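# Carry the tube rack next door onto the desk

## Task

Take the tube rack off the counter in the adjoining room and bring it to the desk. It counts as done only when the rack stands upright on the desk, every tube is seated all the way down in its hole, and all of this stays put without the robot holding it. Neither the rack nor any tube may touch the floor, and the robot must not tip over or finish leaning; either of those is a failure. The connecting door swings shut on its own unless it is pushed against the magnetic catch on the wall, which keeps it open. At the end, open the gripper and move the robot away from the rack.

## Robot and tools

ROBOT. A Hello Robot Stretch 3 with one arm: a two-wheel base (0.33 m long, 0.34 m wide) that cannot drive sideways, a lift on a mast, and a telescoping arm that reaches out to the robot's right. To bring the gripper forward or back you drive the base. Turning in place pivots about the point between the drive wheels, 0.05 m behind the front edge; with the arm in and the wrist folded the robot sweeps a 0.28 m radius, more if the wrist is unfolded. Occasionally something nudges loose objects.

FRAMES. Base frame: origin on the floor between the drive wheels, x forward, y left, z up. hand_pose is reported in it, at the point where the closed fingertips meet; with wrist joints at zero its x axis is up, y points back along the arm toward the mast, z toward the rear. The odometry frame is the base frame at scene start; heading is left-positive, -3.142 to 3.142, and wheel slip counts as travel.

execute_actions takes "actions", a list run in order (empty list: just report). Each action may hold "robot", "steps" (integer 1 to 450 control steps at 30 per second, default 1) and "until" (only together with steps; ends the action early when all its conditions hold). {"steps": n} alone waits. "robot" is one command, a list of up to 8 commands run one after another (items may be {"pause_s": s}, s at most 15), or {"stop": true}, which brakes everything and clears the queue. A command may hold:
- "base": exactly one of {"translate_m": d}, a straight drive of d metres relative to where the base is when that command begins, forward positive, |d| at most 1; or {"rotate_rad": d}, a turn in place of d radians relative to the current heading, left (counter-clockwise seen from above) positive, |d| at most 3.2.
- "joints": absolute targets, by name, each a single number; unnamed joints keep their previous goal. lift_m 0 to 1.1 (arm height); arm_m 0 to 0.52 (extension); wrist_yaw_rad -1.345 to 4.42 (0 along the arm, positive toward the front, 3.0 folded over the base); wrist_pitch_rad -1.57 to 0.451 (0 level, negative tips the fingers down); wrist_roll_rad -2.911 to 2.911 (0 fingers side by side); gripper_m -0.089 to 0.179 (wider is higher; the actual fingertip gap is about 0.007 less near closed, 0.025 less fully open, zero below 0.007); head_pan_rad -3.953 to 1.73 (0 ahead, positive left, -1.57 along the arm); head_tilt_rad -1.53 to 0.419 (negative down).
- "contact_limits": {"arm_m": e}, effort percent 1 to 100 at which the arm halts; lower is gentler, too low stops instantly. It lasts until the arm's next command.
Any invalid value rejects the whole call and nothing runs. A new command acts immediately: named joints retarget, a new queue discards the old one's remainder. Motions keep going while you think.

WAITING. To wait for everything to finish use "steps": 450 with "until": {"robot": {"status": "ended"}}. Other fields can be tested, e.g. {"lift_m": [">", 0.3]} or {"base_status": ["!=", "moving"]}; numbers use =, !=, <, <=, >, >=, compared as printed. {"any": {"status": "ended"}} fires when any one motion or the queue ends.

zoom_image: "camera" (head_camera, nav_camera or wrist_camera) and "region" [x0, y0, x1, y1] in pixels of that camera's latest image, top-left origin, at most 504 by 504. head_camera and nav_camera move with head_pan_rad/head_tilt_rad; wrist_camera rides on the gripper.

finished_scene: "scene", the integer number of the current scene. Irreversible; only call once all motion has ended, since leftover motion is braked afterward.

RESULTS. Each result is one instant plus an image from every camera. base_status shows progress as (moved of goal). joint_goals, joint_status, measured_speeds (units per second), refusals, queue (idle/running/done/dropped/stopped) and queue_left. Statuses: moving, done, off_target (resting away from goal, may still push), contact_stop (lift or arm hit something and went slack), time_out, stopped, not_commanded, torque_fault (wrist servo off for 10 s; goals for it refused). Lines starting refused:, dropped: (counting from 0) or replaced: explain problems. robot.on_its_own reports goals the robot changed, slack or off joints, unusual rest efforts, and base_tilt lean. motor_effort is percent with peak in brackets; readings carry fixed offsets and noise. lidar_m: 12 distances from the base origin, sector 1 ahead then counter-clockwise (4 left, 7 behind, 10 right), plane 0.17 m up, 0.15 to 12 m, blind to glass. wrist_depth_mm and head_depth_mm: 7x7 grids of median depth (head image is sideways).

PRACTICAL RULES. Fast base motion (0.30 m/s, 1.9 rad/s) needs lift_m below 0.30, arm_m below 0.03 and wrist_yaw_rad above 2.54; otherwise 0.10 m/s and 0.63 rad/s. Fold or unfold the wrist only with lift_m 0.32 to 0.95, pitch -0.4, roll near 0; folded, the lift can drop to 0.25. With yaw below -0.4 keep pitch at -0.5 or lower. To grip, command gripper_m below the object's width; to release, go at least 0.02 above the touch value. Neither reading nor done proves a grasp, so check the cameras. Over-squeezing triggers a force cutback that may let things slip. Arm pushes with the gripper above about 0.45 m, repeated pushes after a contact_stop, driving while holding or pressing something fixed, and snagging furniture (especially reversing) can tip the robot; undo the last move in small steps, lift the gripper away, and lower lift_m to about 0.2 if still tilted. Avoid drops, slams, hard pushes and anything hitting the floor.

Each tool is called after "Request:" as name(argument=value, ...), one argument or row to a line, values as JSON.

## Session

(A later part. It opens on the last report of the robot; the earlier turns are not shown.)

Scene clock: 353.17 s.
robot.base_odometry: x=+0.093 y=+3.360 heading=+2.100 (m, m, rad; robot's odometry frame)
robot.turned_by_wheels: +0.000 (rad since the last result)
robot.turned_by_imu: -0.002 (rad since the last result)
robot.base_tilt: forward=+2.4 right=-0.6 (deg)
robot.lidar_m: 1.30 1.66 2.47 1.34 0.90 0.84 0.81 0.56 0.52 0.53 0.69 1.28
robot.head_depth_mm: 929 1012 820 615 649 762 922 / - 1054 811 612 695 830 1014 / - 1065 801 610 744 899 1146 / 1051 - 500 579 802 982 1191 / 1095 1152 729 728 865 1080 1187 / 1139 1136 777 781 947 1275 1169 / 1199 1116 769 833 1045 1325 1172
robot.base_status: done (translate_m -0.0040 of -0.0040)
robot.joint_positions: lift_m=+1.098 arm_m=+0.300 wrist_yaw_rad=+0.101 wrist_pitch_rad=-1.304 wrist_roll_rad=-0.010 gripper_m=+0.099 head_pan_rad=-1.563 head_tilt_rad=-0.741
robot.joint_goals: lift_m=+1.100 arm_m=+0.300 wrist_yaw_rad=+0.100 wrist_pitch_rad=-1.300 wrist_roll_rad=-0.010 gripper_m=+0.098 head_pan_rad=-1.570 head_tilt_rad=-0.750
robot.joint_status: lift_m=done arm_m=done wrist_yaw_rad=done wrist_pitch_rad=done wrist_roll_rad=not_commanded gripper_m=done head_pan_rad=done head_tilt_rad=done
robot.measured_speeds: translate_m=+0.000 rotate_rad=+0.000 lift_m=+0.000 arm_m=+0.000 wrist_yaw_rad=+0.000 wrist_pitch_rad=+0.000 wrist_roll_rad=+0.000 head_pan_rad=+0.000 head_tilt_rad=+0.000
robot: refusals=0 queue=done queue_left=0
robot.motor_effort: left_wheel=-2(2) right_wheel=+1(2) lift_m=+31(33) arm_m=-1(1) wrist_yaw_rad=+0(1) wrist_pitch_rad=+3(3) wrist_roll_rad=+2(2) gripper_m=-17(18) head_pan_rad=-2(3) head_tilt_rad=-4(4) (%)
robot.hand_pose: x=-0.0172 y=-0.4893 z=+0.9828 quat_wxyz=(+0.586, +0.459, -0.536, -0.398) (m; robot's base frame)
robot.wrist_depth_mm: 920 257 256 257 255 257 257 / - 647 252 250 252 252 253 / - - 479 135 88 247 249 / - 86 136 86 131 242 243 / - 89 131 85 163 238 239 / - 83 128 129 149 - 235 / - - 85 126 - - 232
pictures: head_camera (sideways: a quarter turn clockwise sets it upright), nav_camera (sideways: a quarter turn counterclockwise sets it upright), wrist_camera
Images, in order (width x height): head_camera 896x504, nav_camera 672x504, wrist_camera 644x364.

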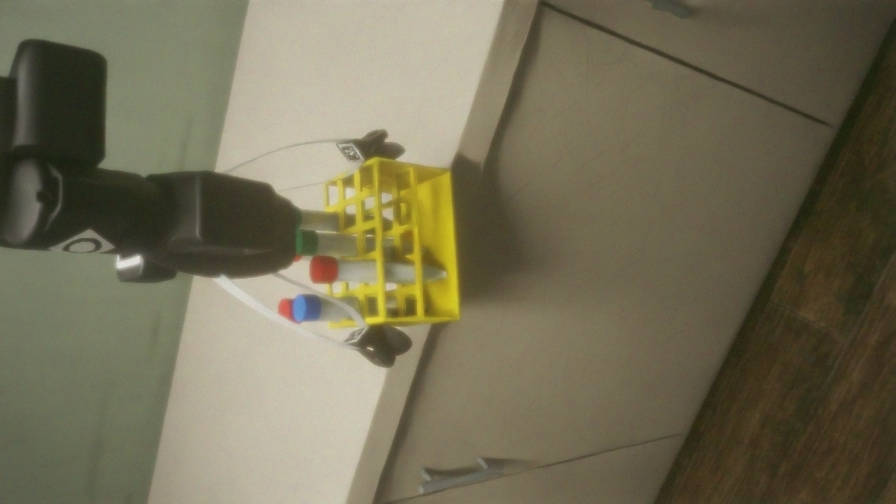

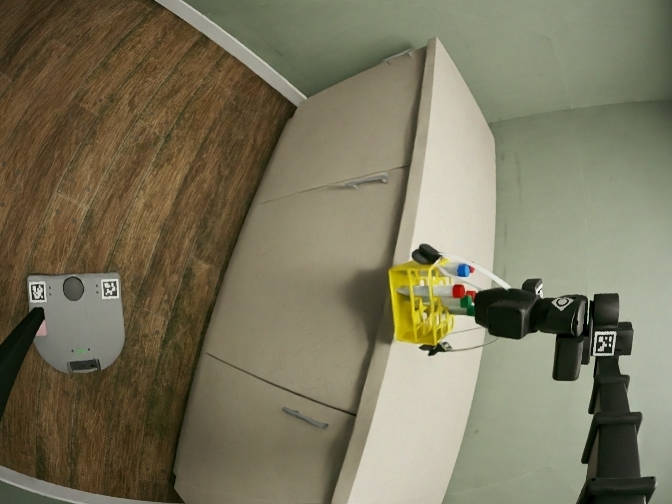

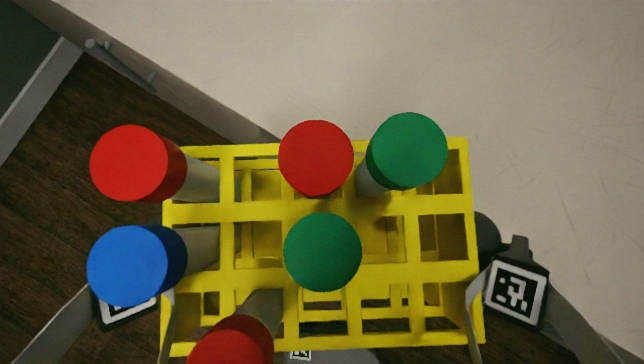

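Request:
execute_actions(
  actions=[
    {"robot":[{"joints":{"arm_m":0.04,"head_pan_rad":0,"head_tilt_rad":-0.6}},{"base":{"rotate_rad":1.243}}],"steps":450,"until":{"robot":{"status":"ended"}}},
    {"robot":{"base":{"translate_m":1.0}},"steps":450,"until":{"robot":{"status":"ended"}}},
  ],
)

Scene clock: 376.50 s.
robot.base_odometry: x=-0.887 y=+3.160 heading=-2.941 (m, m, rad; robot's odometry frame)
robot.turned_by_wheels: +1.243 (rad since the last result)
robot.turned_by_imu: +1.244 (rad since the last result)
robot.base_tilt: forward=+2.4 right=-0.4 (deg)
robot.lidar_m: 1.48 1.55 0.77 0.75 0.81 1.18 1.51 1.62 1.39 1.37 1.46 1.67
robot.head_depth_mm: 1350 1470 1622 1827 1921 1551 1287 / 1355 1476 1640 1837 1919 1530 1278 / 1242 1374 1541 1782 1896 1534 1269 / 1235 1356 1511 1693 1823 1507 1268 / 1244 1347 1511 1688 1812 1511 1251 / 1239 1351 1497 1679 1820 1486 1266 / 1232 1348 1494 1675 1805 1507 1250
robot.base_status: done (translate_m +1.0000 of +1.0000)
robot.joint_positions: lift_m=+1.098 arm_m=+0.040 wrist_yaw_rad=+0.101 wrist_pitch_rad=-1.304 wrist_roll_rad=-0.010 gripper_m=+0.099 head_pan_rad=-0.007 head_tilt_rad=-0.606
robot.joint_goals: lift_m=+1.100 arm_m=+0.040 wrist_yaw_rad=+0.100 wrist_pitch_rad=-1.300 wrist_roll_rad=-0.010 gripper_m=+0.098 head_pan_rad=+0.000 head_tilt_rad=-0.600
robot.joint_status: lift_m=done arm_m=done wrist_yaw_rad=done wrist_pitch_rad=done wrist_roll_rad=not_commanded gripper_m=done head_pan_rad=done head_tilt_rad=done
robot.measured_speeds: translate_m=+0.000 rotate_rad=+0.000 lift_m=+0.000 arm_m=+0.000 wrist_yaw_rad=+0.000 wrist_pitch_rad=+0.000 wrist_roll_rad=+0.000 head_pan_rad=+0.000 head_tilt_rad=+0.000
robot: refusals=0 queue=done queue_left=0
robot.motor_effort: left_wheel=-4(9) right_wheel=+2(6) lift_m=+31(31) arm_m=-2(1) wrist_yaw_rad=-1(1) wrist_pitch_rad=+3(3) wrist_roll_rad=+2(2) gripper_m=-17(17) head_pan_rad=+3(37) head_tilt_rad=+2(14) (%)
robot.hand_pose: x=-0.0172 y=-0.2292 z=+0.9828 quat_wxyz=(+0.586, +0.459, -0.536, -0.398) (m; robot's base frame)
robot.wrist_depth_mm: - - - - - - - / - - - - - - - / - - - 87 88 - - / - 86 133 123 130 - - / - 89 131 84 163 - - / - 83 128 84 139 - - / - - 84 127 - - -
pictures: head_camera (sideways: a quarter turn clockwise sets it upright), nav_camera (sideways: a quarter turn counterclockwise sets it upright), wrist_camera
Images, in order (width x height): head_camera 896x504, nav_camera 672x504, wrist_camera 644x364.

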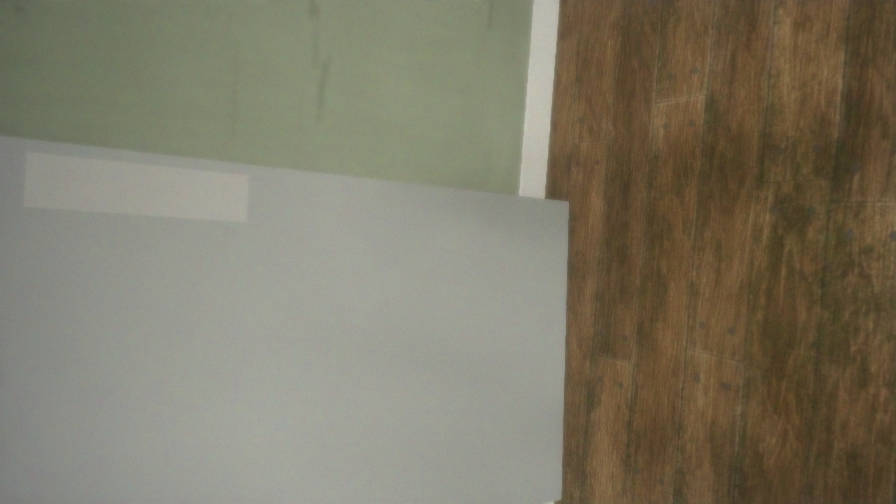

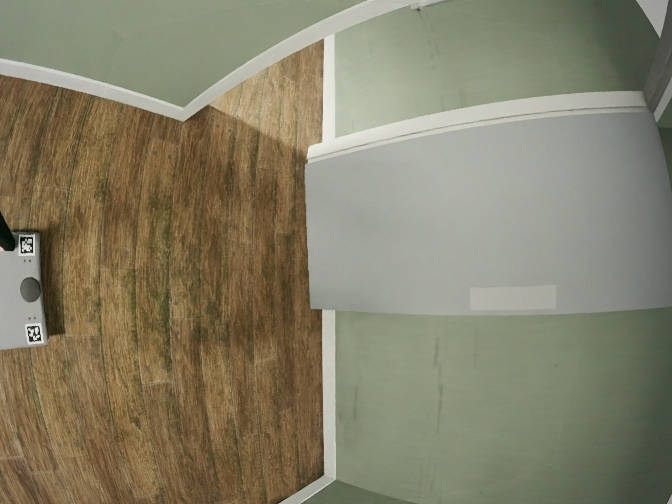

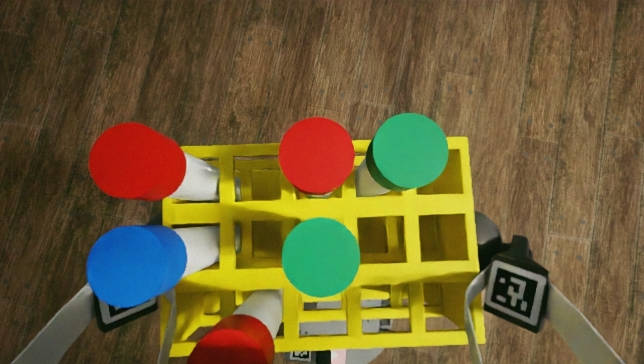

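Request:
execute_actions(
  actions=[
    {"robot":{"base":{"translate_m":1.0}},"steps":450,"until":{"robot":{"status":"ended"}}},
    {"robot":{"base":{"rotate_rad":1.571}},"steps":450,"until":{"robot":{"status":"ended"}}},
  ],
)

Scene clock: 394.47 s.
robot.base_odometry: x=-1.867 y=+2.961 heading=-1.370 (m, m, rad; robot's odometry frame)
robot.turned_by_wheels: +1.571 (rad since the last result)
robot.turned_by_imu: +1.574 (rad since the last result)
robot.base_tilt: forward=+2.5 right=-0.5 (deg)
robot.lidar_m: 3.29 0.76 1.04 2.49 1.91 1.48 1.46 0.85 0.51 0.49 0.51 0.70
robot.head_depth_mm: 2471 2324 2216 2127 1867 1549 1280 / 2819 3043 3294 2590 1930 1535 1280 / 2794 3132 3339 2576 1911 1524 1280 / 2836 3115 3355 2500 1896 1518 1264 / 2843 3150 3379 2441 1877 1509 1259 / 2885 3172 3410 2460 1870 1490 1257 / 2908 3191 3373 2435 1858 1165 1193
robot.base_status: done (rotate_rad +1.5708 of +1.5710)
robot.joint_positions: lift_m=+1.098 arm_m=+0.040 wrist_yaw_rad=+0.101 wrist_pitch_rad=-1.304 wrist_roll_rad=-0.010 gripper_m=+0.099 head_pan_rad=-0.007 head_tilt_rad=-0.606
robot.joint_goals: lift_m=+1.100 arm_m=+0.040 wrist_yaw_rad=+0.100 wrist_pitch_rad=-1.300 wrist_roll_rad=-0.010 gripper_m=+0.098 head_pan_rad=+0.000 head_tilt_rad=-0.600
robot.joint_status: lift_m=done arm_m=done wrist_yaw_rad=done wrist_pitch_rad=done wrist_roll_rad=not_commanded gripper_m=done head_pan_rad=done head_tilt_rad=done
robot.measured_speeds: translate_m=+0.000 rotate_rad=+0.000 lift_m=+0.000 arm_m=+0.000 wrist_yaw_rad=+0.000 wrist_pitch_rad=+0.000 wrist_roll_rad=+0.000 head_pan_rad=+0.000 head_tilt_rad=+0.000
robot: refusals=0 queue=done queue_left=0
robot.motor_effort: left_wheel=-4(9) right_wheel=+3(5) lift_m=+31(31) arm_m=-2(2) wrist_yaw_rad=+0(0) wrist_pitch_rad=+3(3) wrist_roll_rad=+2(2) gripper_m=-17(18) head_pan_rad=+3(3) head_tilt_rad=+2(2) (%)
robot.hand_pose: x=-0.0172 y=-0.2292 z=+0.9828 quat_wxyz=(+0.586, +0.459, -0.536, -0.398) (m; robot's base frame)
robot.wrist_depth_mm: 501 466 436 411 386 370 529 / - 652 604 559 515 665 656 / - 898 870 87 88 - 903 / - 86 136 87 130 - - / - 89 131 84 163 - - / - 83 128 84 139 - - / - - 84 127 - - -
pictures: head_camera (sideways: a quarter turn clockwise sets it upright), nav_camera (sideways: a quarter turn counterclockwise sets it upright), wrist_camera
Images, in order (width x height): head_camera 896x504, nav_camera 672x504, wrist_camera 644x364.

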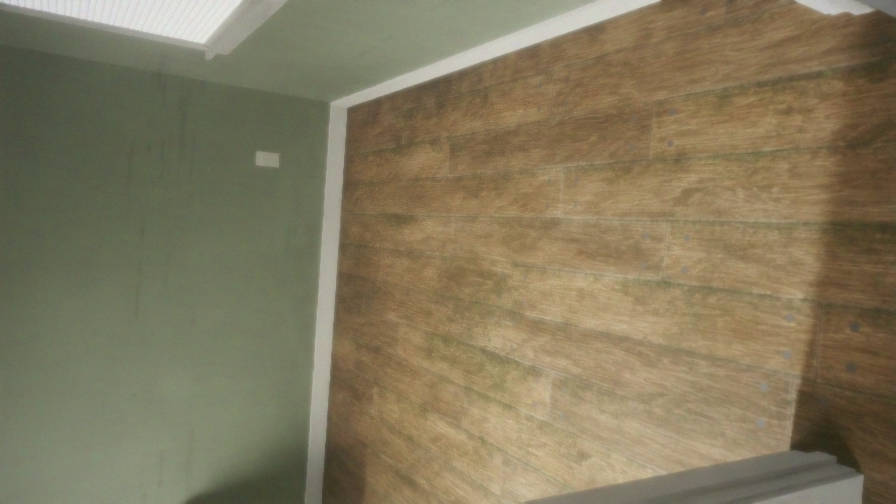

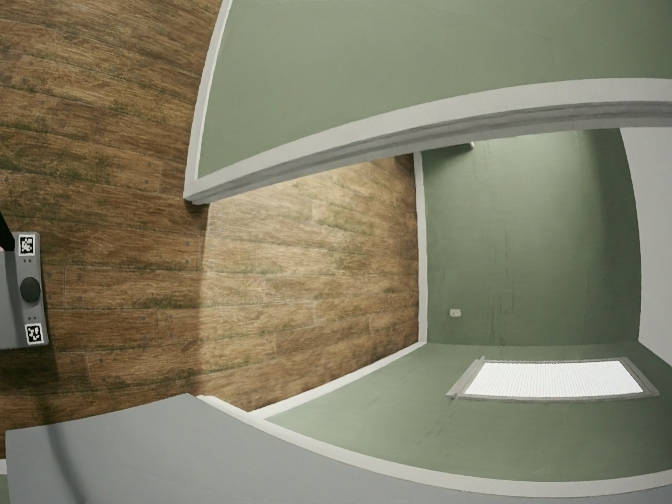

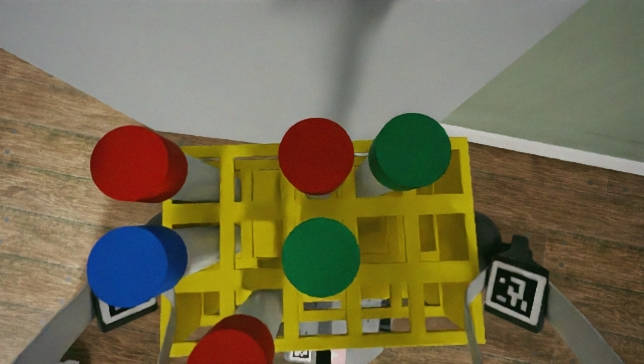

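Request:
execute_actions(
  actions=[
    {"robot":{"base":{"translate_m":0.7}},"steps":450,"until":{"robot":{"status":"ended"}}},
  ],
)

Scene clock: 405.50 s.
robot.base_odometry: x=-1.727 y=+2.275 heading=-1.370 (m, m, rad; robot's odometry frame)
robot.turned_by_wheels: +0.000 (rad since the last result)
robot.turned_by_imu: -0.001 (rad since the last result)
robot.base_tilt: forward=+2.4 right=-0.6 (deg)
robot.lidar_m: 2.60 2.60 0.33 0.31 2.60 2.19 2.09 0.70 0.52 0.50 0.75 1.10
robot.head_depth_mm: 2186 2357 2442 2285 1935 1545 1284 / 2203 2414 2639 2555 1920 1531 1285 / 2208 2432 2700 2549 1899 1526 1273 / 2220 2447 2697 2543 1884 1520 1269 / 2253 2441 2731 2503 1875 1507 1262 / 2265 2464 2756 2469 1852 1509 1254 / 2263 2497 2756 2448 1837 1479 1246
robot.base_status: done (translate_m +0.7000 of +0.7000)
robot.joint_positions: lift_m=+1.098 arm_m=+0.040 wrist_yaw_rad=+0.101 wrist_pitch_rad=-1.304 wrist_roll_rad=-0.010 gripper_m=+0.099 head_pan_rad=-0.007 head_tilt_rad=-0.606
robot.joint_goals: lift_m=+1.100 arm_m=+0.040 wrist_yaw_rad=+0.100 wrist_pitch_rad=-1.300 wrist_roll_rad=-0.010 gripper_m=+0.098 head_pan_rad=+0.000 head_tilt_rad=-0.600
robot.joint_status: lift_m=done arm_m=done wrist_yaw_rad=done wrist_pitch_rad=done wrist_roll_rad=not_commanded gripper_m=done head_pan_rad=done head_tilt_rad=done
robot.measured_speeds: translate_m=+0.000 rotate_rad=+0.000 lift_m=+0.000 arm_m=+0.000 wrist_yaw_rad=+0.000 wrist_pitch_rad=+0.000 wrist_roll_rad=+0.000 head_pan_rad=+0.000 head_tilt_rad=+0.000
robot: refusals=0 queue=done queue_left=0
robot.motor_effort: left_wheel=-4(6) right_wheel=+3(6) lift_m=+31(31) arm_m=-2(2) wrist_yaw_rad=+0(1) wrist_pitch_rad=+3(3) wrist_roll_rad=+2(2) gripper_m=-17(17) head_pan_rad=+3(3) head_tilt_rad=+2(2) (%)
robot.hand_pose: x=-0.0172 y=-0.2292 z=+0.9828 quat_wxyz=(+0.586, +0.459, -0.536, -0.398) (m; robot's base frame)
robot.wrist_depth_mm: - 975 863 525 418 380 357 / - - - 714 542 493 466 / - 98 - 88 88 703 651 / - 86 133 90 128 - - / - 89 131 84 164 - - / - 83 128 83 139 - - / - - 84 126 - - -
pictures: head_camera (sideways: a quarter turn clockwise sets it upright), nav_camera (sideways: a quarter turn counterclockwise sets it upright), wrist_camera
Images, in order (width x height): head_camera 896x504, nav_camera 672x504, wrist_camera 644x364.

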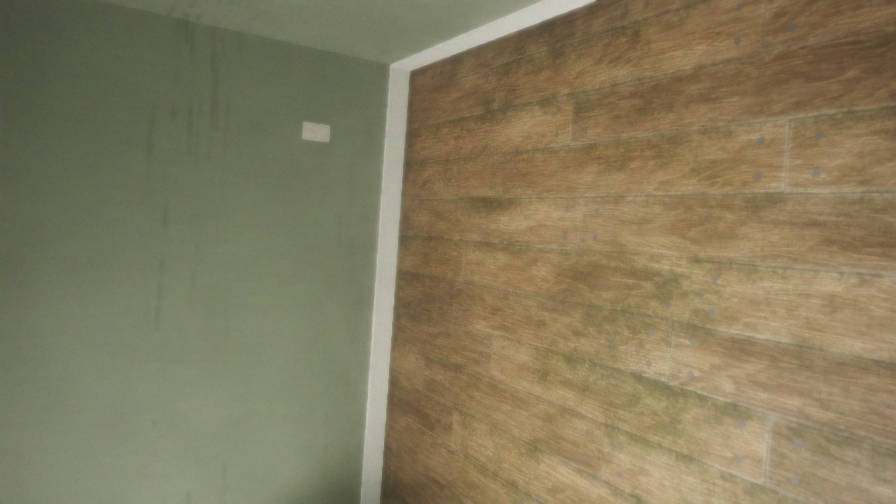

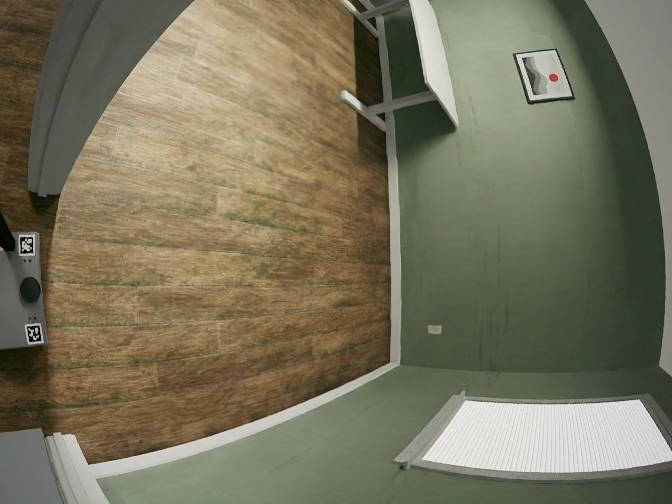

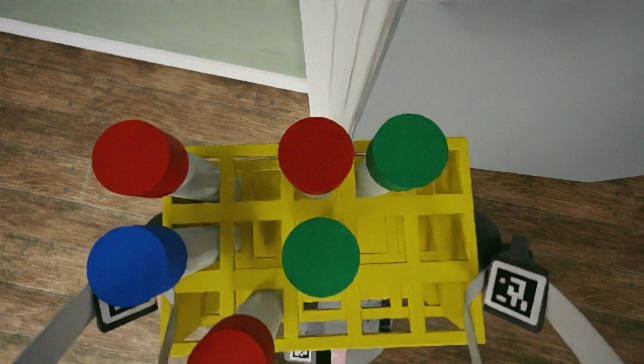

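Request:
execute_actions(
  actions=[
    {"robot":[{"base":{"translate_m":0.8}},{"base":{"translate_m":0.65}}],"steps":450,"until":{"robot":{"status":"ended"}}},
    {"steps":150,"until":{"robot":{"status":"ended"}}},
    {"robot":[{"base":{"rotate_rad":1.571}},{"joints":{"head_pan_rad":-0.7,"head_tilt_rad":-0.6}}],"steps":300,"until":{"robot":{"status":"ended"}}},
  ],
)

Scene clock: 430.17 s.
robot.base_odometry: x=-1.438 y=+0.854 heading=+0.201 (m, m, rad; robot's odometry frame)
robot.turned_by_wheels: +1.571 (rad since the last result)
robot.turned_by_imu: +1.574 (rad since the last result)
robot.base_tilt: forward=+2.4 right=-0.5 (deg)
robot.lidar_m: 2.92 1.77 1.36 1.35 1.10 0.85 0.83 0.89 1.20 1.18 1.26 1.50
robot.head_depth_mm: 1213 1286 1379 1462 1565 1541 1295 / 1345 1426 1535 1655 1746 1536 1286 / 1503 1618 1714 1888 1917 1542 1279 / 1695 1849 1884 2207 1904 1510 1269 / 1961 2174 1634 1819 1851 1501 1258 / 2323 2480 1593 2443 1799 1504 1255 / 2550 2661 1574 2437 1855 1488 1249
robot.base_status: done (rotate_rad +1.5708 of +1.5710)
robot.joint_positions: lift_m=+1.098 arm_m=+0.040 wrist_yaw_rad=+0.101 wrist_pitch_rad=-1.304 wrist_roll_rad=-0.010 gripper_m=+0.099 head_pan_rad=-0.693 head_tilt_rad=-0.606
robot.joint_goals: lift_m=+1.100 arm_m=+0.040 wrist_yaw_rad=+0.100 wrist_pitch_rad=-1.300 wrist_roll_rad=-0.010 gripper_m=+0.098 head_pan_rad=-0.700 head_tilt_rad=-0.600
robot.joint_status: lift_m=done arm_m=done wrist_yaw_rad=done wrist_pitch_rad=done wrist_roll_rad=not_commanded gripper_m=done head_pan_rad=done head_tilt_rad=done
robot.measured_speeds: translate_m=+0.000 rotate_rad=+0.000 lift_m=+0.000 arm_m=+0.000 wrist_yaw_rad=+0.000 wrist_pitch_rad=+0.000 wrist_roll_rad=+0.000 head_pan_rad=+0.000 head_tilt_rad=+0.000
robot: refusals=0 queue=done queue_left=0
robot.motor_effort: left_wheel=-5(10) right_wheel=+3(6) lift_m=+31(31) arm_m=-2(2) wrist_yaw_rad=-1(1) wrist_pitch_rad=+3(3) wrist_roll_rad=+2(2) gripper_m=-18(17) head_pan_rad=-3(33) head_tilt_rad=+1(4) (%)
robot.hand_pose: x=-0.0172 y=-0.2292 z=+0.9828 quat_wxyz=(+0.586, +0.459, -0.536, -0.398) (m; robot's base frame)
robot.wrist_depth_mm: - - - - - - - / - - - - - - - / - - - 88 88 - - / - 86 134 124 108 - - / - 90 131 84 163 - - / - 83 128 83 139 - 934 / - - 84 127 - - 849
pictures: head_camera (sideways: a quarter turn clockwise sets it upright), nav_camera (sideways: a quarter turn counterclockwise sets it upright), wrist_camera
Images, in order (width x height): head_camera 896x504, nav_camera 672x504, wrist_camera 644x364.

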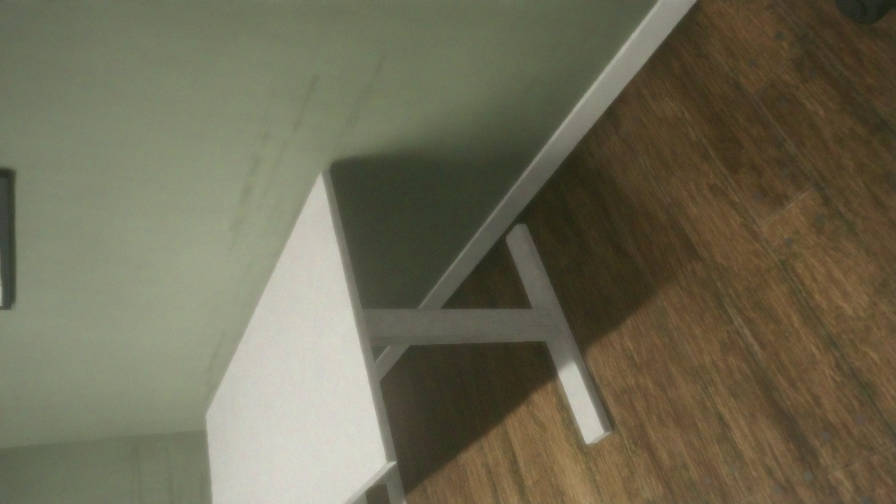

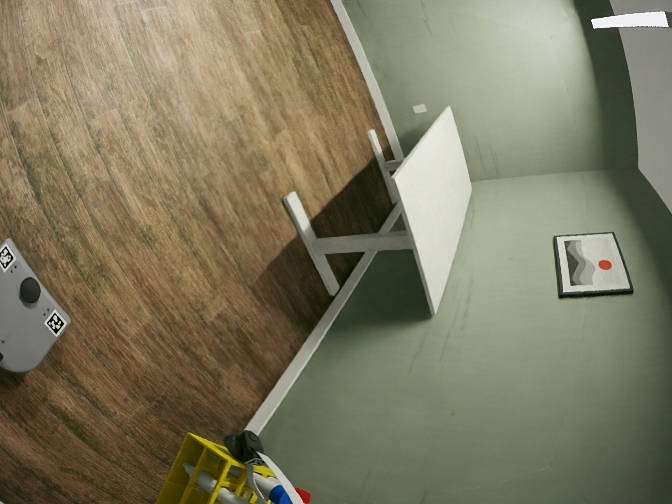

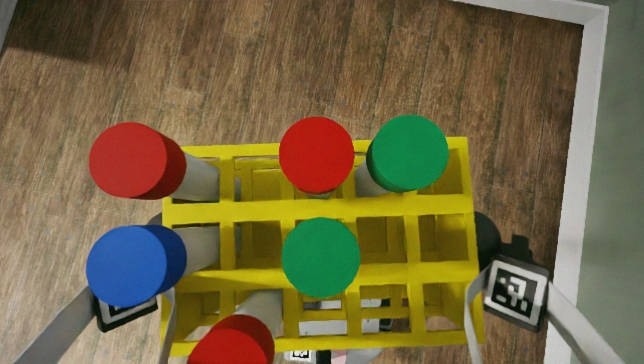

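Request:
execute_actions(
  actions=[
    {"robot":[{"base":{"translate_m":1.0},"joints":{"head_pan_rad":-1.57,"head_tilt_rad":-0.8}},{"base":{"translate_m":0.8}}],"steps":450,"until":{"robot":{"status":"ended"}}},
    {"steps":250,"until":{"robot":{"status":"ended"}}},
  ],
)

Scene clock: 454.40 s.
robot.base_odometry: x=+0.326 y=+1.213 heading=+0.201 (m, m, rad; robot's odometry frame)
robot.turned_by_wheels: +0.000 (rad since the last result)
robot.turned_by_imu: +0.000 (rad since the last result)
robot.base_tilt: forward=+2.4 right=-0.6 (deg)
robot.lidar_m: 1.15 1.23 1.20 1.18 1.27 1.87 2.61 1.75 0.99 1.33 1.18 1.16
robot.head_depth_mm: - - - 869 1355 1346 1184 / - - - - - 1303 1182 / - - - - - 353 1180 / 1135 1289 - - - 351 1169 / 1143 1278 1080 866 307 333 1167 / 1164 1297 1073 837 1582 1307 1157 / 1177 1310 1055 830 1562 1322 1151
robot.base_status: done (translate_m +0.8000 of +0.8000)
robot.joint_positions: lift_m=+1.098 arm_m=+0.040 wrist_yaw_rad=+0.101 wrist_pitch_rad=-1.304 wrist_roll_rad=-0.010 gripper_m=+0.099 head_pan_rad=-1.563 head_tilt_rad=-0.790
robot.joint_goals: lift_m=+1.100 arm_m=+0.040 wrist_yaw_rad=+0.100 wrist_pitch_rad=-1.300 wrist_roll_rad=-0.010 gripper_m=+0.098 head_pan_rad=-1.570 head_tilt_rad=-0.800
robot.joint_status: lift_m=done arm_m=done wrist_yaw_rad=done wrist_pitch_rad=done wrist_roll_rad=not_commanded gripper_m=done head_pan_rad=done head_tilt_rad=done
robot.measured_speeds: translate_m=+0.000 rotate_rad=+0.000 lift_m=+0.000 arm_m=+0.000 wrist_yaw_rad=+0.000 wrist_pitch_rad=+0.000 wrist_roll_rad=+0.000 head_pan_rad=+0.000 head_tilt_rad=+0.000
robot: refusals=0 queue=done queue_left=0
robot.motor_effort: left_wheel=-4(6) right_wheel=+2(6) lift_m=+31(31) arm_m=-1(2) wrist_yaw_rad=+0(1) wrist_pitch_rad=+3(3) wrist_roll_rad=+2(2) gripper_m=-16(18) head_pan_rad=-4(36) head_tilt_rad=-3(15) (%)
robot.hand_pose: x=-0.0172 y=-0.2292 z=+0.9828 quat_wxyz=(+0.586, +0.459, -0.536, -0.398) (m; robot's base frame)
robot.wrist_depth_mm: - - - - 462 463 459 / - - - - - - - / - - - 87 88 - - / - 86 137 90 128 - - / - 90 131 85 163 - - / - 83 129 83 140 - - / - - 84 126 - - -
pictures: head_camera (sideways: a quarter turn clockwise sets it upright), nav_camera (sideways: a quarter turn counterclockwise sets it upright), wrist_camera
Images, in order (width x height): head_camera 896x504, nav_camera 672x504, wrist_camera 644x364.

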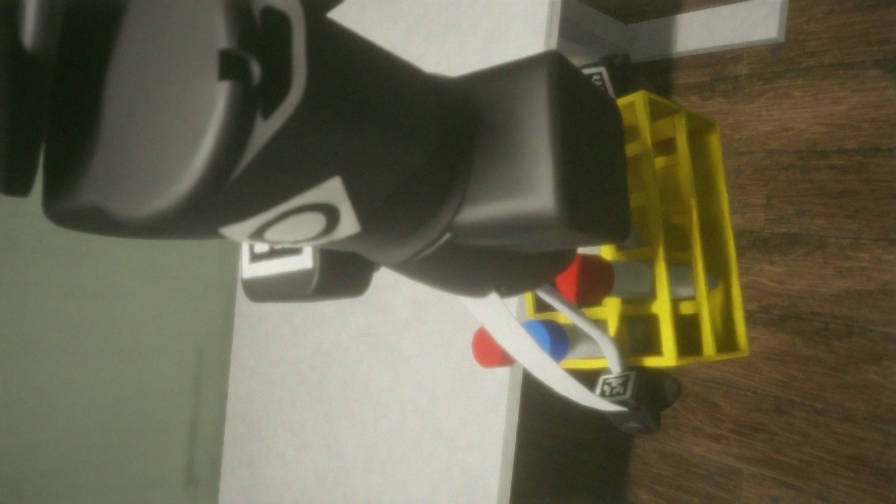

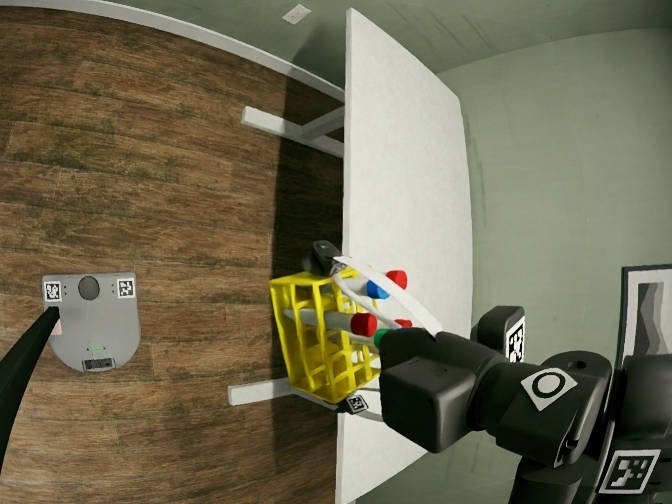

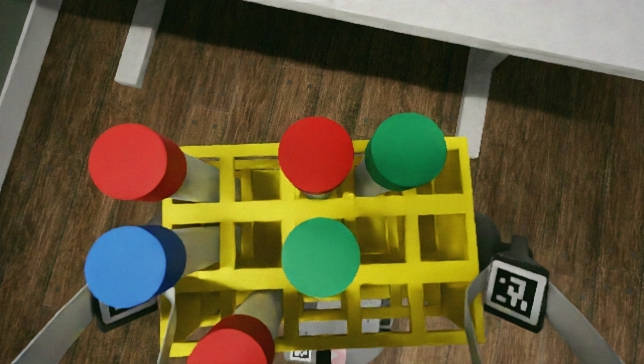

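Request:
execute_actions(
  actions=[
    {"robot":{"base":{"translate_m":0.2},"joints":{"arm_m":0.5}},"steps":300,"until":{"robot":{"status":"ended"}}},
  ],
)

Scene clock: 460.63 s.
robot.base_odometry: x=+0.522 y=+1.253 heading=+0.201 (m, m, rad; robot's odometry frame)
robot.turned_by_wheels: +0.000 (rad since the last result)
robot.turned_by_imu: -0.001 (rad since the last result)
robot.base_tilt: forward=+2.5 right=-0.4 (deg)
robot.lidar_m: 0.95 1.01 1.19 1.17 1.25 1.84 2.81 1.76 1.10 1.35 1.08 0.97
robot.head_depth_mm: 1130 1274 1118 870 1539 1367 1180 / 1142 1289 1113 867 1566 1365 1173 / 1146 1260 1059 854 1559 1355 1168 / - 672 975 847 1550 1343 1165 / 1167 1285 1037 843 1572 1330 1159 / 1180 1304 1071 838 1564 1331 1153 / 1184 1308 1055 854 1503 1323 1142
robot.base_status: done (translate_m +0.2000 of +0.2000)
robot.joint_positions: lift_m=+1.098 arm_m=+0.500 wrist_yaw_rad=+0.100 wrist_pitch_rad=-1.304 wrist_roll_rad=-0.009 gripper_m=+0.099 head_pan_rad=-1.563 head_tilt_rad=-0.790
robot.joint_goals: lift_m=+1.100 arm_m=+0.500 wrist_yaw_rad=+0.100 wrist_pitch_rad=-1.300 wrist_roll_rad=-0.009 gripper_m=+0.098 head_pan_rad=-1.570 head_tilt_rad=-0.800
robot.joint_status: lift_m=done arm_m=done wrist_yaw_rad=done wrist_pitch_rad=done wrist_roll_rad=not_commanded gripper_m=done head_pan_rad=done head_tilt_rad=done
robot.measured_speeds: translate_m=+0.000 rotate_rad=+0.000 lift_m=+0.000 arm_m=+0.000 wrist_yaw_rad=+0.000 wrist_pitch_rad=+0.000 wrist_roll_rad=+0.000 head_pan_rad=+0.000 head_tilt_rad=+0.000
robot: refusals=0 queue=done queue_left=0
robot.motor_effort: left_wheel=-4(5) right_wheel=+2(5) lift_m=+31(31) arm_m=+3(4) wrist_yaw_rad=+0(0) wrist_pitch_rad=+3(4) wrist_roll_rad=+1(2) gripper_m=-17(16) head_pan_rad=-3(3) head_tilt_rad=-3(3) (%)
robot.hand_pose: x=-0.0172 y=-0.6887 z=+0.9828 quat_wxyz=(+0.585, +0.459, -0.537, -0.399) (m; robot's base frame)
robot.wrist_depth_mm: 453 457 459 452 463 454 455 / 440 441 444 447 449 445 448 / 437 440 438 87 88 440 439 / 426 86 135 121 98 427 433 / 424 90 131 85 163 422 426 / - 83 128 127 149 - 419 / - - 84 127 405 409 408
pictures: head_camera (sideways: a quarter turn clockwise sets it upright), nav_camera (sideways: a quarter turn counterclockwise sets it upright), wrist_camera
Images, in order (width x height): head_camera 896x504, nav_camera 672x504, wrist_camera 644x364.

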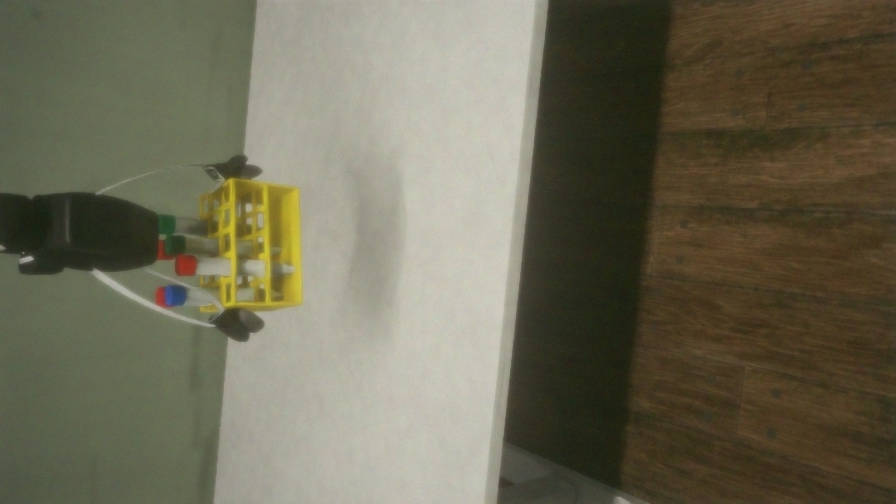

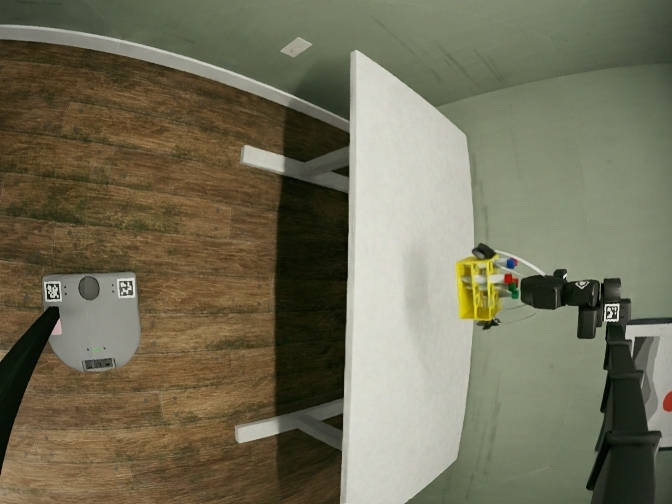

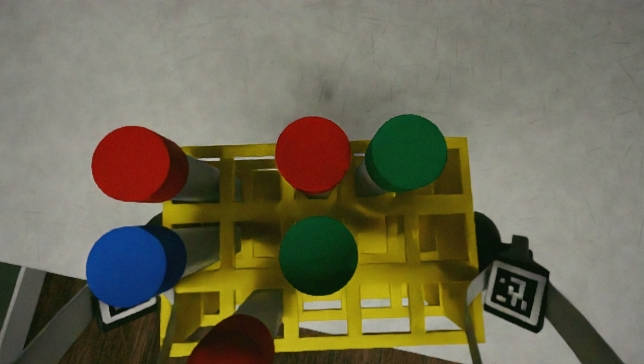

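Request:
execute_actions(
  actions=[
    {"robot":{"joints":{"arm_m":0.52,"lift_m":0.92}},"steps":300,"until":{"robot":{"status":"ended"}}},
  ],
)

Scene clock: 467.33 s.
robot.base_odometry: x=+0.522 y=+1.253 heading=+0.201 (m, m, rad; robot's odometry frame)
robot.turned_by_wheels: +0.000 (rad since the last result)
robot.turned_by_imu: -0.002 (rad since the last result)
robot.base_tilt: forward=+2.5 right=-0.6 (deg)
robot.lidar_m: 0.95 1.01 1.18 1.16 1.25 1.84 2.82 1.78 1.10 1.36 1.08 0.96
robot.head_depth_mm: 1129 1257 - - 1531 1366 1175 / 1135 - 1066 861 1557 1359 1175 / 1125 1311 1105 854 1555 1355 1163 / 1160 1294 818 826 1564 1350 1166 / 1173 1301 1082 838 1574 1337 1156 / 1180 1306 1062 831 1571 1326 1153 / 1194 1317 1058 854 1517 1318 1149
robot.base_status: done (translate_m +0.2000 of +0.2000)
robot.joint_positions: lift_m=+0.920 arm_m=+0.517 wrist_yaw_rad=+0.100 wrist_pitch_rad=-1.304 wrist_roll_rad=-0.009 gripper_m=+0.099 head_pan_rad=-1.563 head_tilt_rad=-0.790
robot.joint_goals: lift_m=+0.920 arm_m=+0.520 wrist_yaw_rad=+0.100 wrist_pitch_rad=-1.300 wrist_roll_rad=-0.009 gripper_m=+0.098 head_pan_rad=-1.570 head_tilt_rad=-0.800
robot.joint_status: lift_m=done arm_m=done wrist_yaw_rad=done wrist_pitch_rad=done wrist_roll_rad=not_commanded gripper_m=done head_pan_rad=done head_tilt_rad=done
robot.measured_speeds: translate_m=+0.000 rotate_rad=+0.000 lift_m=+0.000 arm_m=+0.000 wrist_yaw_rad=+0.000 wrist_pitch_rad=+0.000 wrist_roll_rad=+0.000 head_pan_rad=+0.000 head_tilt_rad=+0.000
robot: refusals=0 queue=done queue_left=0
robot.motor_effort: left_wheel=-4(4) right_wheel=+2(2) lift_m=+23(31) arm_m=+3(1) wrist_yaw_rad=+0(1) wrist_pitch_rad=+3(3) wrist_roll_rad=+1(1) gripper_m=-17(17) head_pan_rad=-3(2) head_tilt_rad=-3(3) (%)
robot.hand_pose: x=-0.0172 y=-0.7058 z=+0.8053 quat_wxyz=(+0.585, +0.459, -0.537, -0.399) (m; robot's base frame)
robot.wrist_depth_mm: 268 267 268 268 268 271 269 / 262 263 263 264 264 264 266 / 259 258 259 88 88 259 262 / 253 86 137 92 98 255 255 / 248 90 131 85 163 249 251 / 244 83 128 128 149 - 247 / 241 240 84 127 239 241 242
pictures: head_camera (sideways: a quarter turn clockwise sets it upright), nav_camera (sideways: a quarter turn counterclockwise sets it upright), wrist_camera
Images, in order (width x height): head_camera 896x504, nav_camera 672x504, wrist_camera 644x364.

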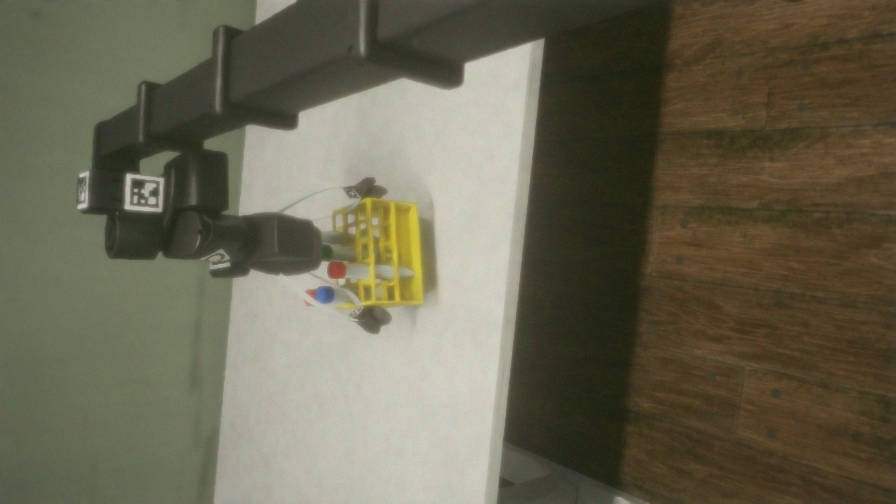

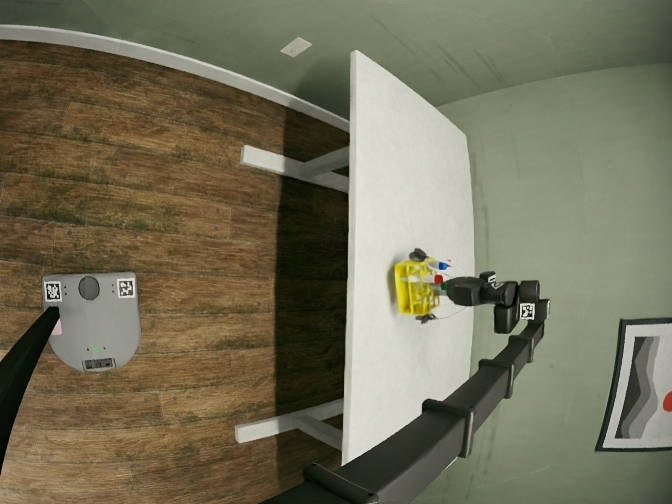

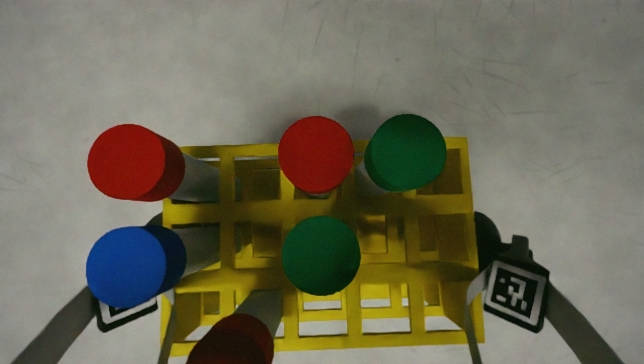

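Request:
execute_actions(
  actions=[
    {"robot":{"joints":{"lift_m":0.882}},"steps":300,"until":{"robot":{"status":"ended"}}},
  ],
)

Scene clock: 470.03 s.
robot.base_odometry: x=+0.522 y=+1.253 heading=+0.201 (m, m, rad; robot's odometry frame)
robot.turned_by_wheels: +0.000 (rad since the last result)
robot.turned_by_imu: -0.001 (rad since the last result)
robot.base_tilt: forward=+2.4 right=-0.4 (deg)
robot.lidar_m: 0.95 1.01 1.18 1.17 1.25 1.84 2.81 1.77 1.10 1.35 1.08 0.97
robot.head_depth_mm: 1129 1271 1177 - - 1336 1177 / 1145 1247 - 864 1563 1363 1172 / 1148 - 1100 843 1562 1361 1167 / 1162 1288 911 826 1546 1344 1172 / 1171 1297 1081 827 1568 1336 1162 / 1188 1311 1064 833 1560 1322 1149 / 1187 1311 1063 854 1516 1322 1150
robot.base_status: done (translate_m +0.2000 of +0.2000)
robot.joint_positions: lift_m=+0.882 arm_m=+0.517 wrist_yaw_rad=+0.100 wrist_pitch_rad=-1.304 wrist_roll_rad=-0.009 gripper_m=+0.099 head_pan_rad=-1.563 head_tilt_rad=-0.790
robot.joint_goals: lift_m=+0.882 arm_m=+0.520 wrist_yaw_rad=+0.100 wrist_pitch_rad=-1.300 wrist_roll_rad=-0.009 gripper_m=+0.098 head_pan_rad=-1.570 head_tilt_rad=-0.800
robot.joint_status: lift_m=done arm_m=done wrist_yaw_rad=done wrist_pitch_rad=done wrist_roll_rad=not_commanded gripper_m=done head_pan_rad=done head_tilt_rad=done
robot.measured_speeds: translate_m=+0.000 rotate_rad=+0.000 lift_m=+0.000 arm_m=+0.000 wrist_yaw_rad=+0.000 wrist_pitch_rad=+0.000 wrist_roll_rad=+0.000 head_pan_rad=+0.000 head_tilt_rad=+0.000
robot: refusals=0 queue=done queue_left=0
robot.motor_effort: left_wheel=-4(4) right_wheel=+2(2) lift_m=+23(22) arm_m=+3(2) wrist_yaw_rad=-1(0) wrist_pitch_rad=+3(3) wrist_roll_rad=+1(1) gripper_m=-17(18) head_pan_rad=-3(3) head_tilt_rad=-3(4) (%)
robot.hand_pose: x=-0.0172 y=-0.7058 z=+0.7673 quat_wxyz=(+0.585, +0.459, -0.537, -0.399) (m; robot's base frame)
robot.wrist_depth_mm: 228 228 228 229 229 229 230 / 223 223 225 224 224 225 226 / 221 218 220 87 88 220 220 / 215 86 136 92 99 216 216 / 211 90 131 85 164 213 214 / 208 83 129 127 149 - 209 / 204 203 84 127 204 205 206
pictures: head_camera (sideways: a quarter turn clockwise sets it upright), nav_camera (sideways: a quarter turn counterclockwise sets it upright), wrist_camera
Images, in order (width x height): head_camera 896x504, nav_camera 672x504, wrist_camera 644x364.

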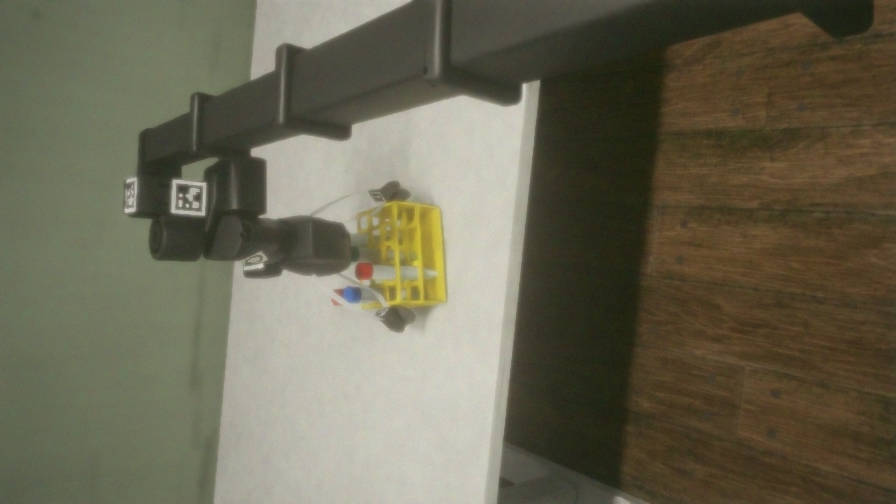

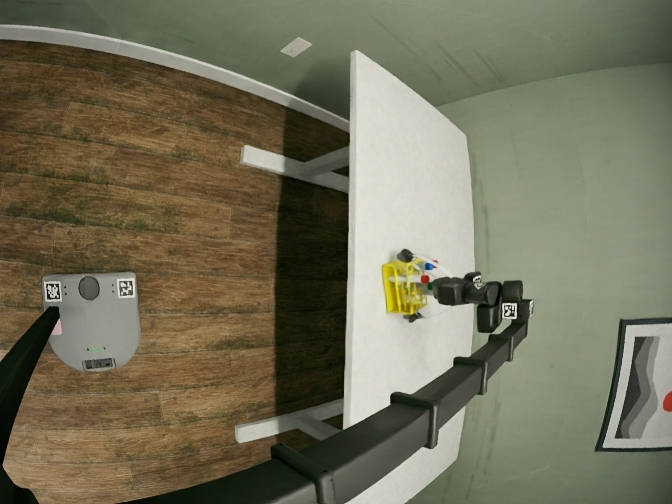

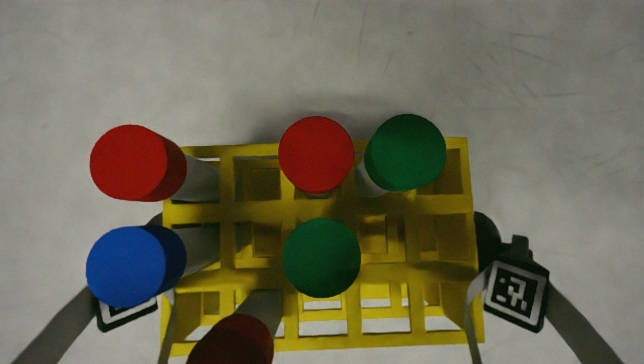

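211 vs 205 target.

Request:
execute_actions(
  actions=[
    {"robot":{"joints":{"lift_m":0.874}},"steps":100,"until":{"robot":{"status":"ended"}}},
    {"steps":10},
  ],
)

Scene clock: 472.80 s.
robot.base_odometry: x=+0.522 y=+1.253 heading=+0.201 (m, m, rad; robot's odometry frame)
robot.turned_by_wheels: +0.000 (rad since the last result)
robot.turned_by_imu: -0.001 (rad since the last result)
robot.base_tilt: forward=+2.5 right=-0.5 (deg)
robot.lidar_m: 0.95 1.01 1.18 1.17 1.25 1.84 2.81 1.77 1.10 1.35 1.08 0.96
robot.head_depth_mm: 1127 1271 1176 - - 1340 1182 / 1139 1261 - 849 1575 1359 1178 / 1149 - 1102 843 1565 1349 1169 / 1160 1278 847 823 1553 1348 1163 / 1172 1307 1082 821 1573 1339 1157 / 1183 1307 1069 836 1567 1329 1147 / 1185 1318 1060 853 1513 1314 1143
robot.base_status: done (translate_m +0.2000 of +0.2000)
robot.joint_positions: lift_m=+0.874 arm_m=+0.517 wrist_yaw_rad=+0.100 wrist_pitch_rad=-1.304 wrist_roll_rad=-0.009 gripper_m=+0.099 head_pan_rad=-1.563 head_tilt_rad=-0.790
robot.joint_goals: lift_m=+0.874 arm_m=+0.520 wrist_yaw_rad=+0.100 wrist_pitch_rad=-1.300 wrist_roll_rad=-0.009 gripper_m=+0.098 head_pan_rad=-1.570 head_tilt_rad=-0.800
robot.joint_status: lift_m=done arm_m=done wrist_yaw_rad=done wrist_pitch_rad=done wrist_roll_rad=not_commanded gripper_m=done head_pan_rad=done head_tilt_rad=done
robot.measured_speeds: translate_m=+0.000 rotate_rad=+0.000 lift_m=+0.000 arm_m=+0.000 wrist_yaw_rad=+0.000 wrist_pitch_rad=+0.000 wrist_roll_rad=+0.000 head_pan_rad=+0.000 head_tilt_rad=+0.000
robot: refusals=0 queue=done queue_left=0
robot.motor_effort: left_wheel=-3(4) right_wheel=+2(2) lift_m=+21(23) arm_m=+2(3) wrist_yaw_rad=+0(0) wrist_pitch_rad=+3(3) wrist_roll_rad=+1(1) gripper_m=-17(17) head_pan_rad=-3(3) head_tilt_rad=-4(3) (%)
robot.hand_pose: x=-0.0172 y=-0.7059 z=+0.7594 quat_wxyz=(+0.585, +0.458, -0.537, -0.399) (m; robot's base frame)
robot.wrist_depth_mm: 220 220 221 221 221 221 222 / 216 217 217 216 216 218 218 / 212 212 212 88 88 213 213 / 208 86 136 122 125 208 209 / 204 90 131 85 163 205 205 / 201 83 128 127 149 - 202 / 198 198 83 126 197 198 199
pictures: head_camera (sideways: a quarter turn clockwise sets it upright), nav_camera (sideways: a quarter turn counterclockwise sets it upright), wrist_camera
Images, in order (width x height): head_camera 896x504, nav_camera 672x504, wrist_camera 644x364.

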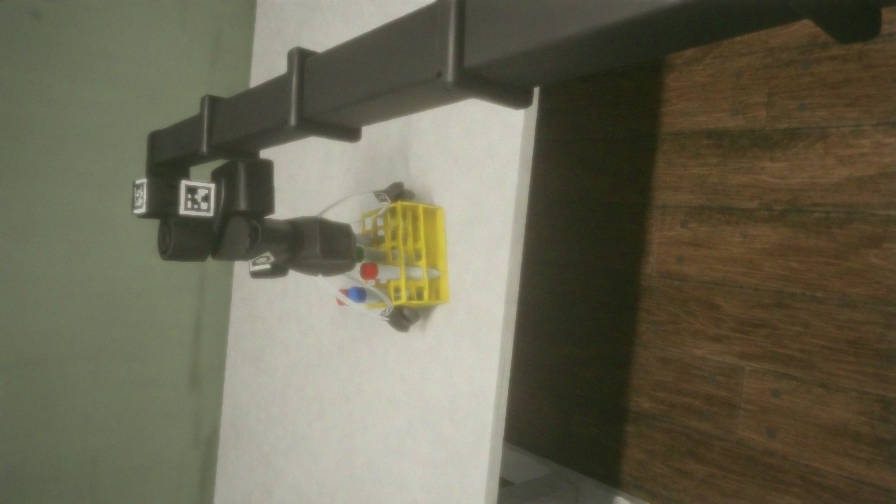

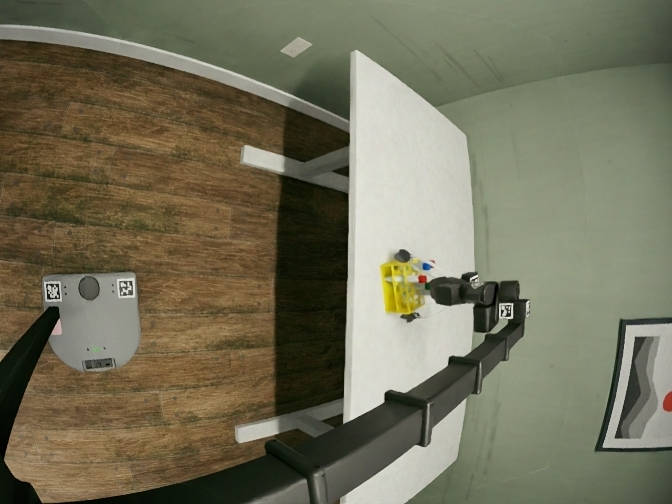

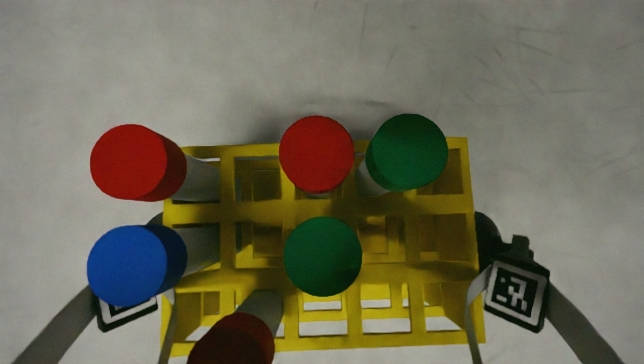

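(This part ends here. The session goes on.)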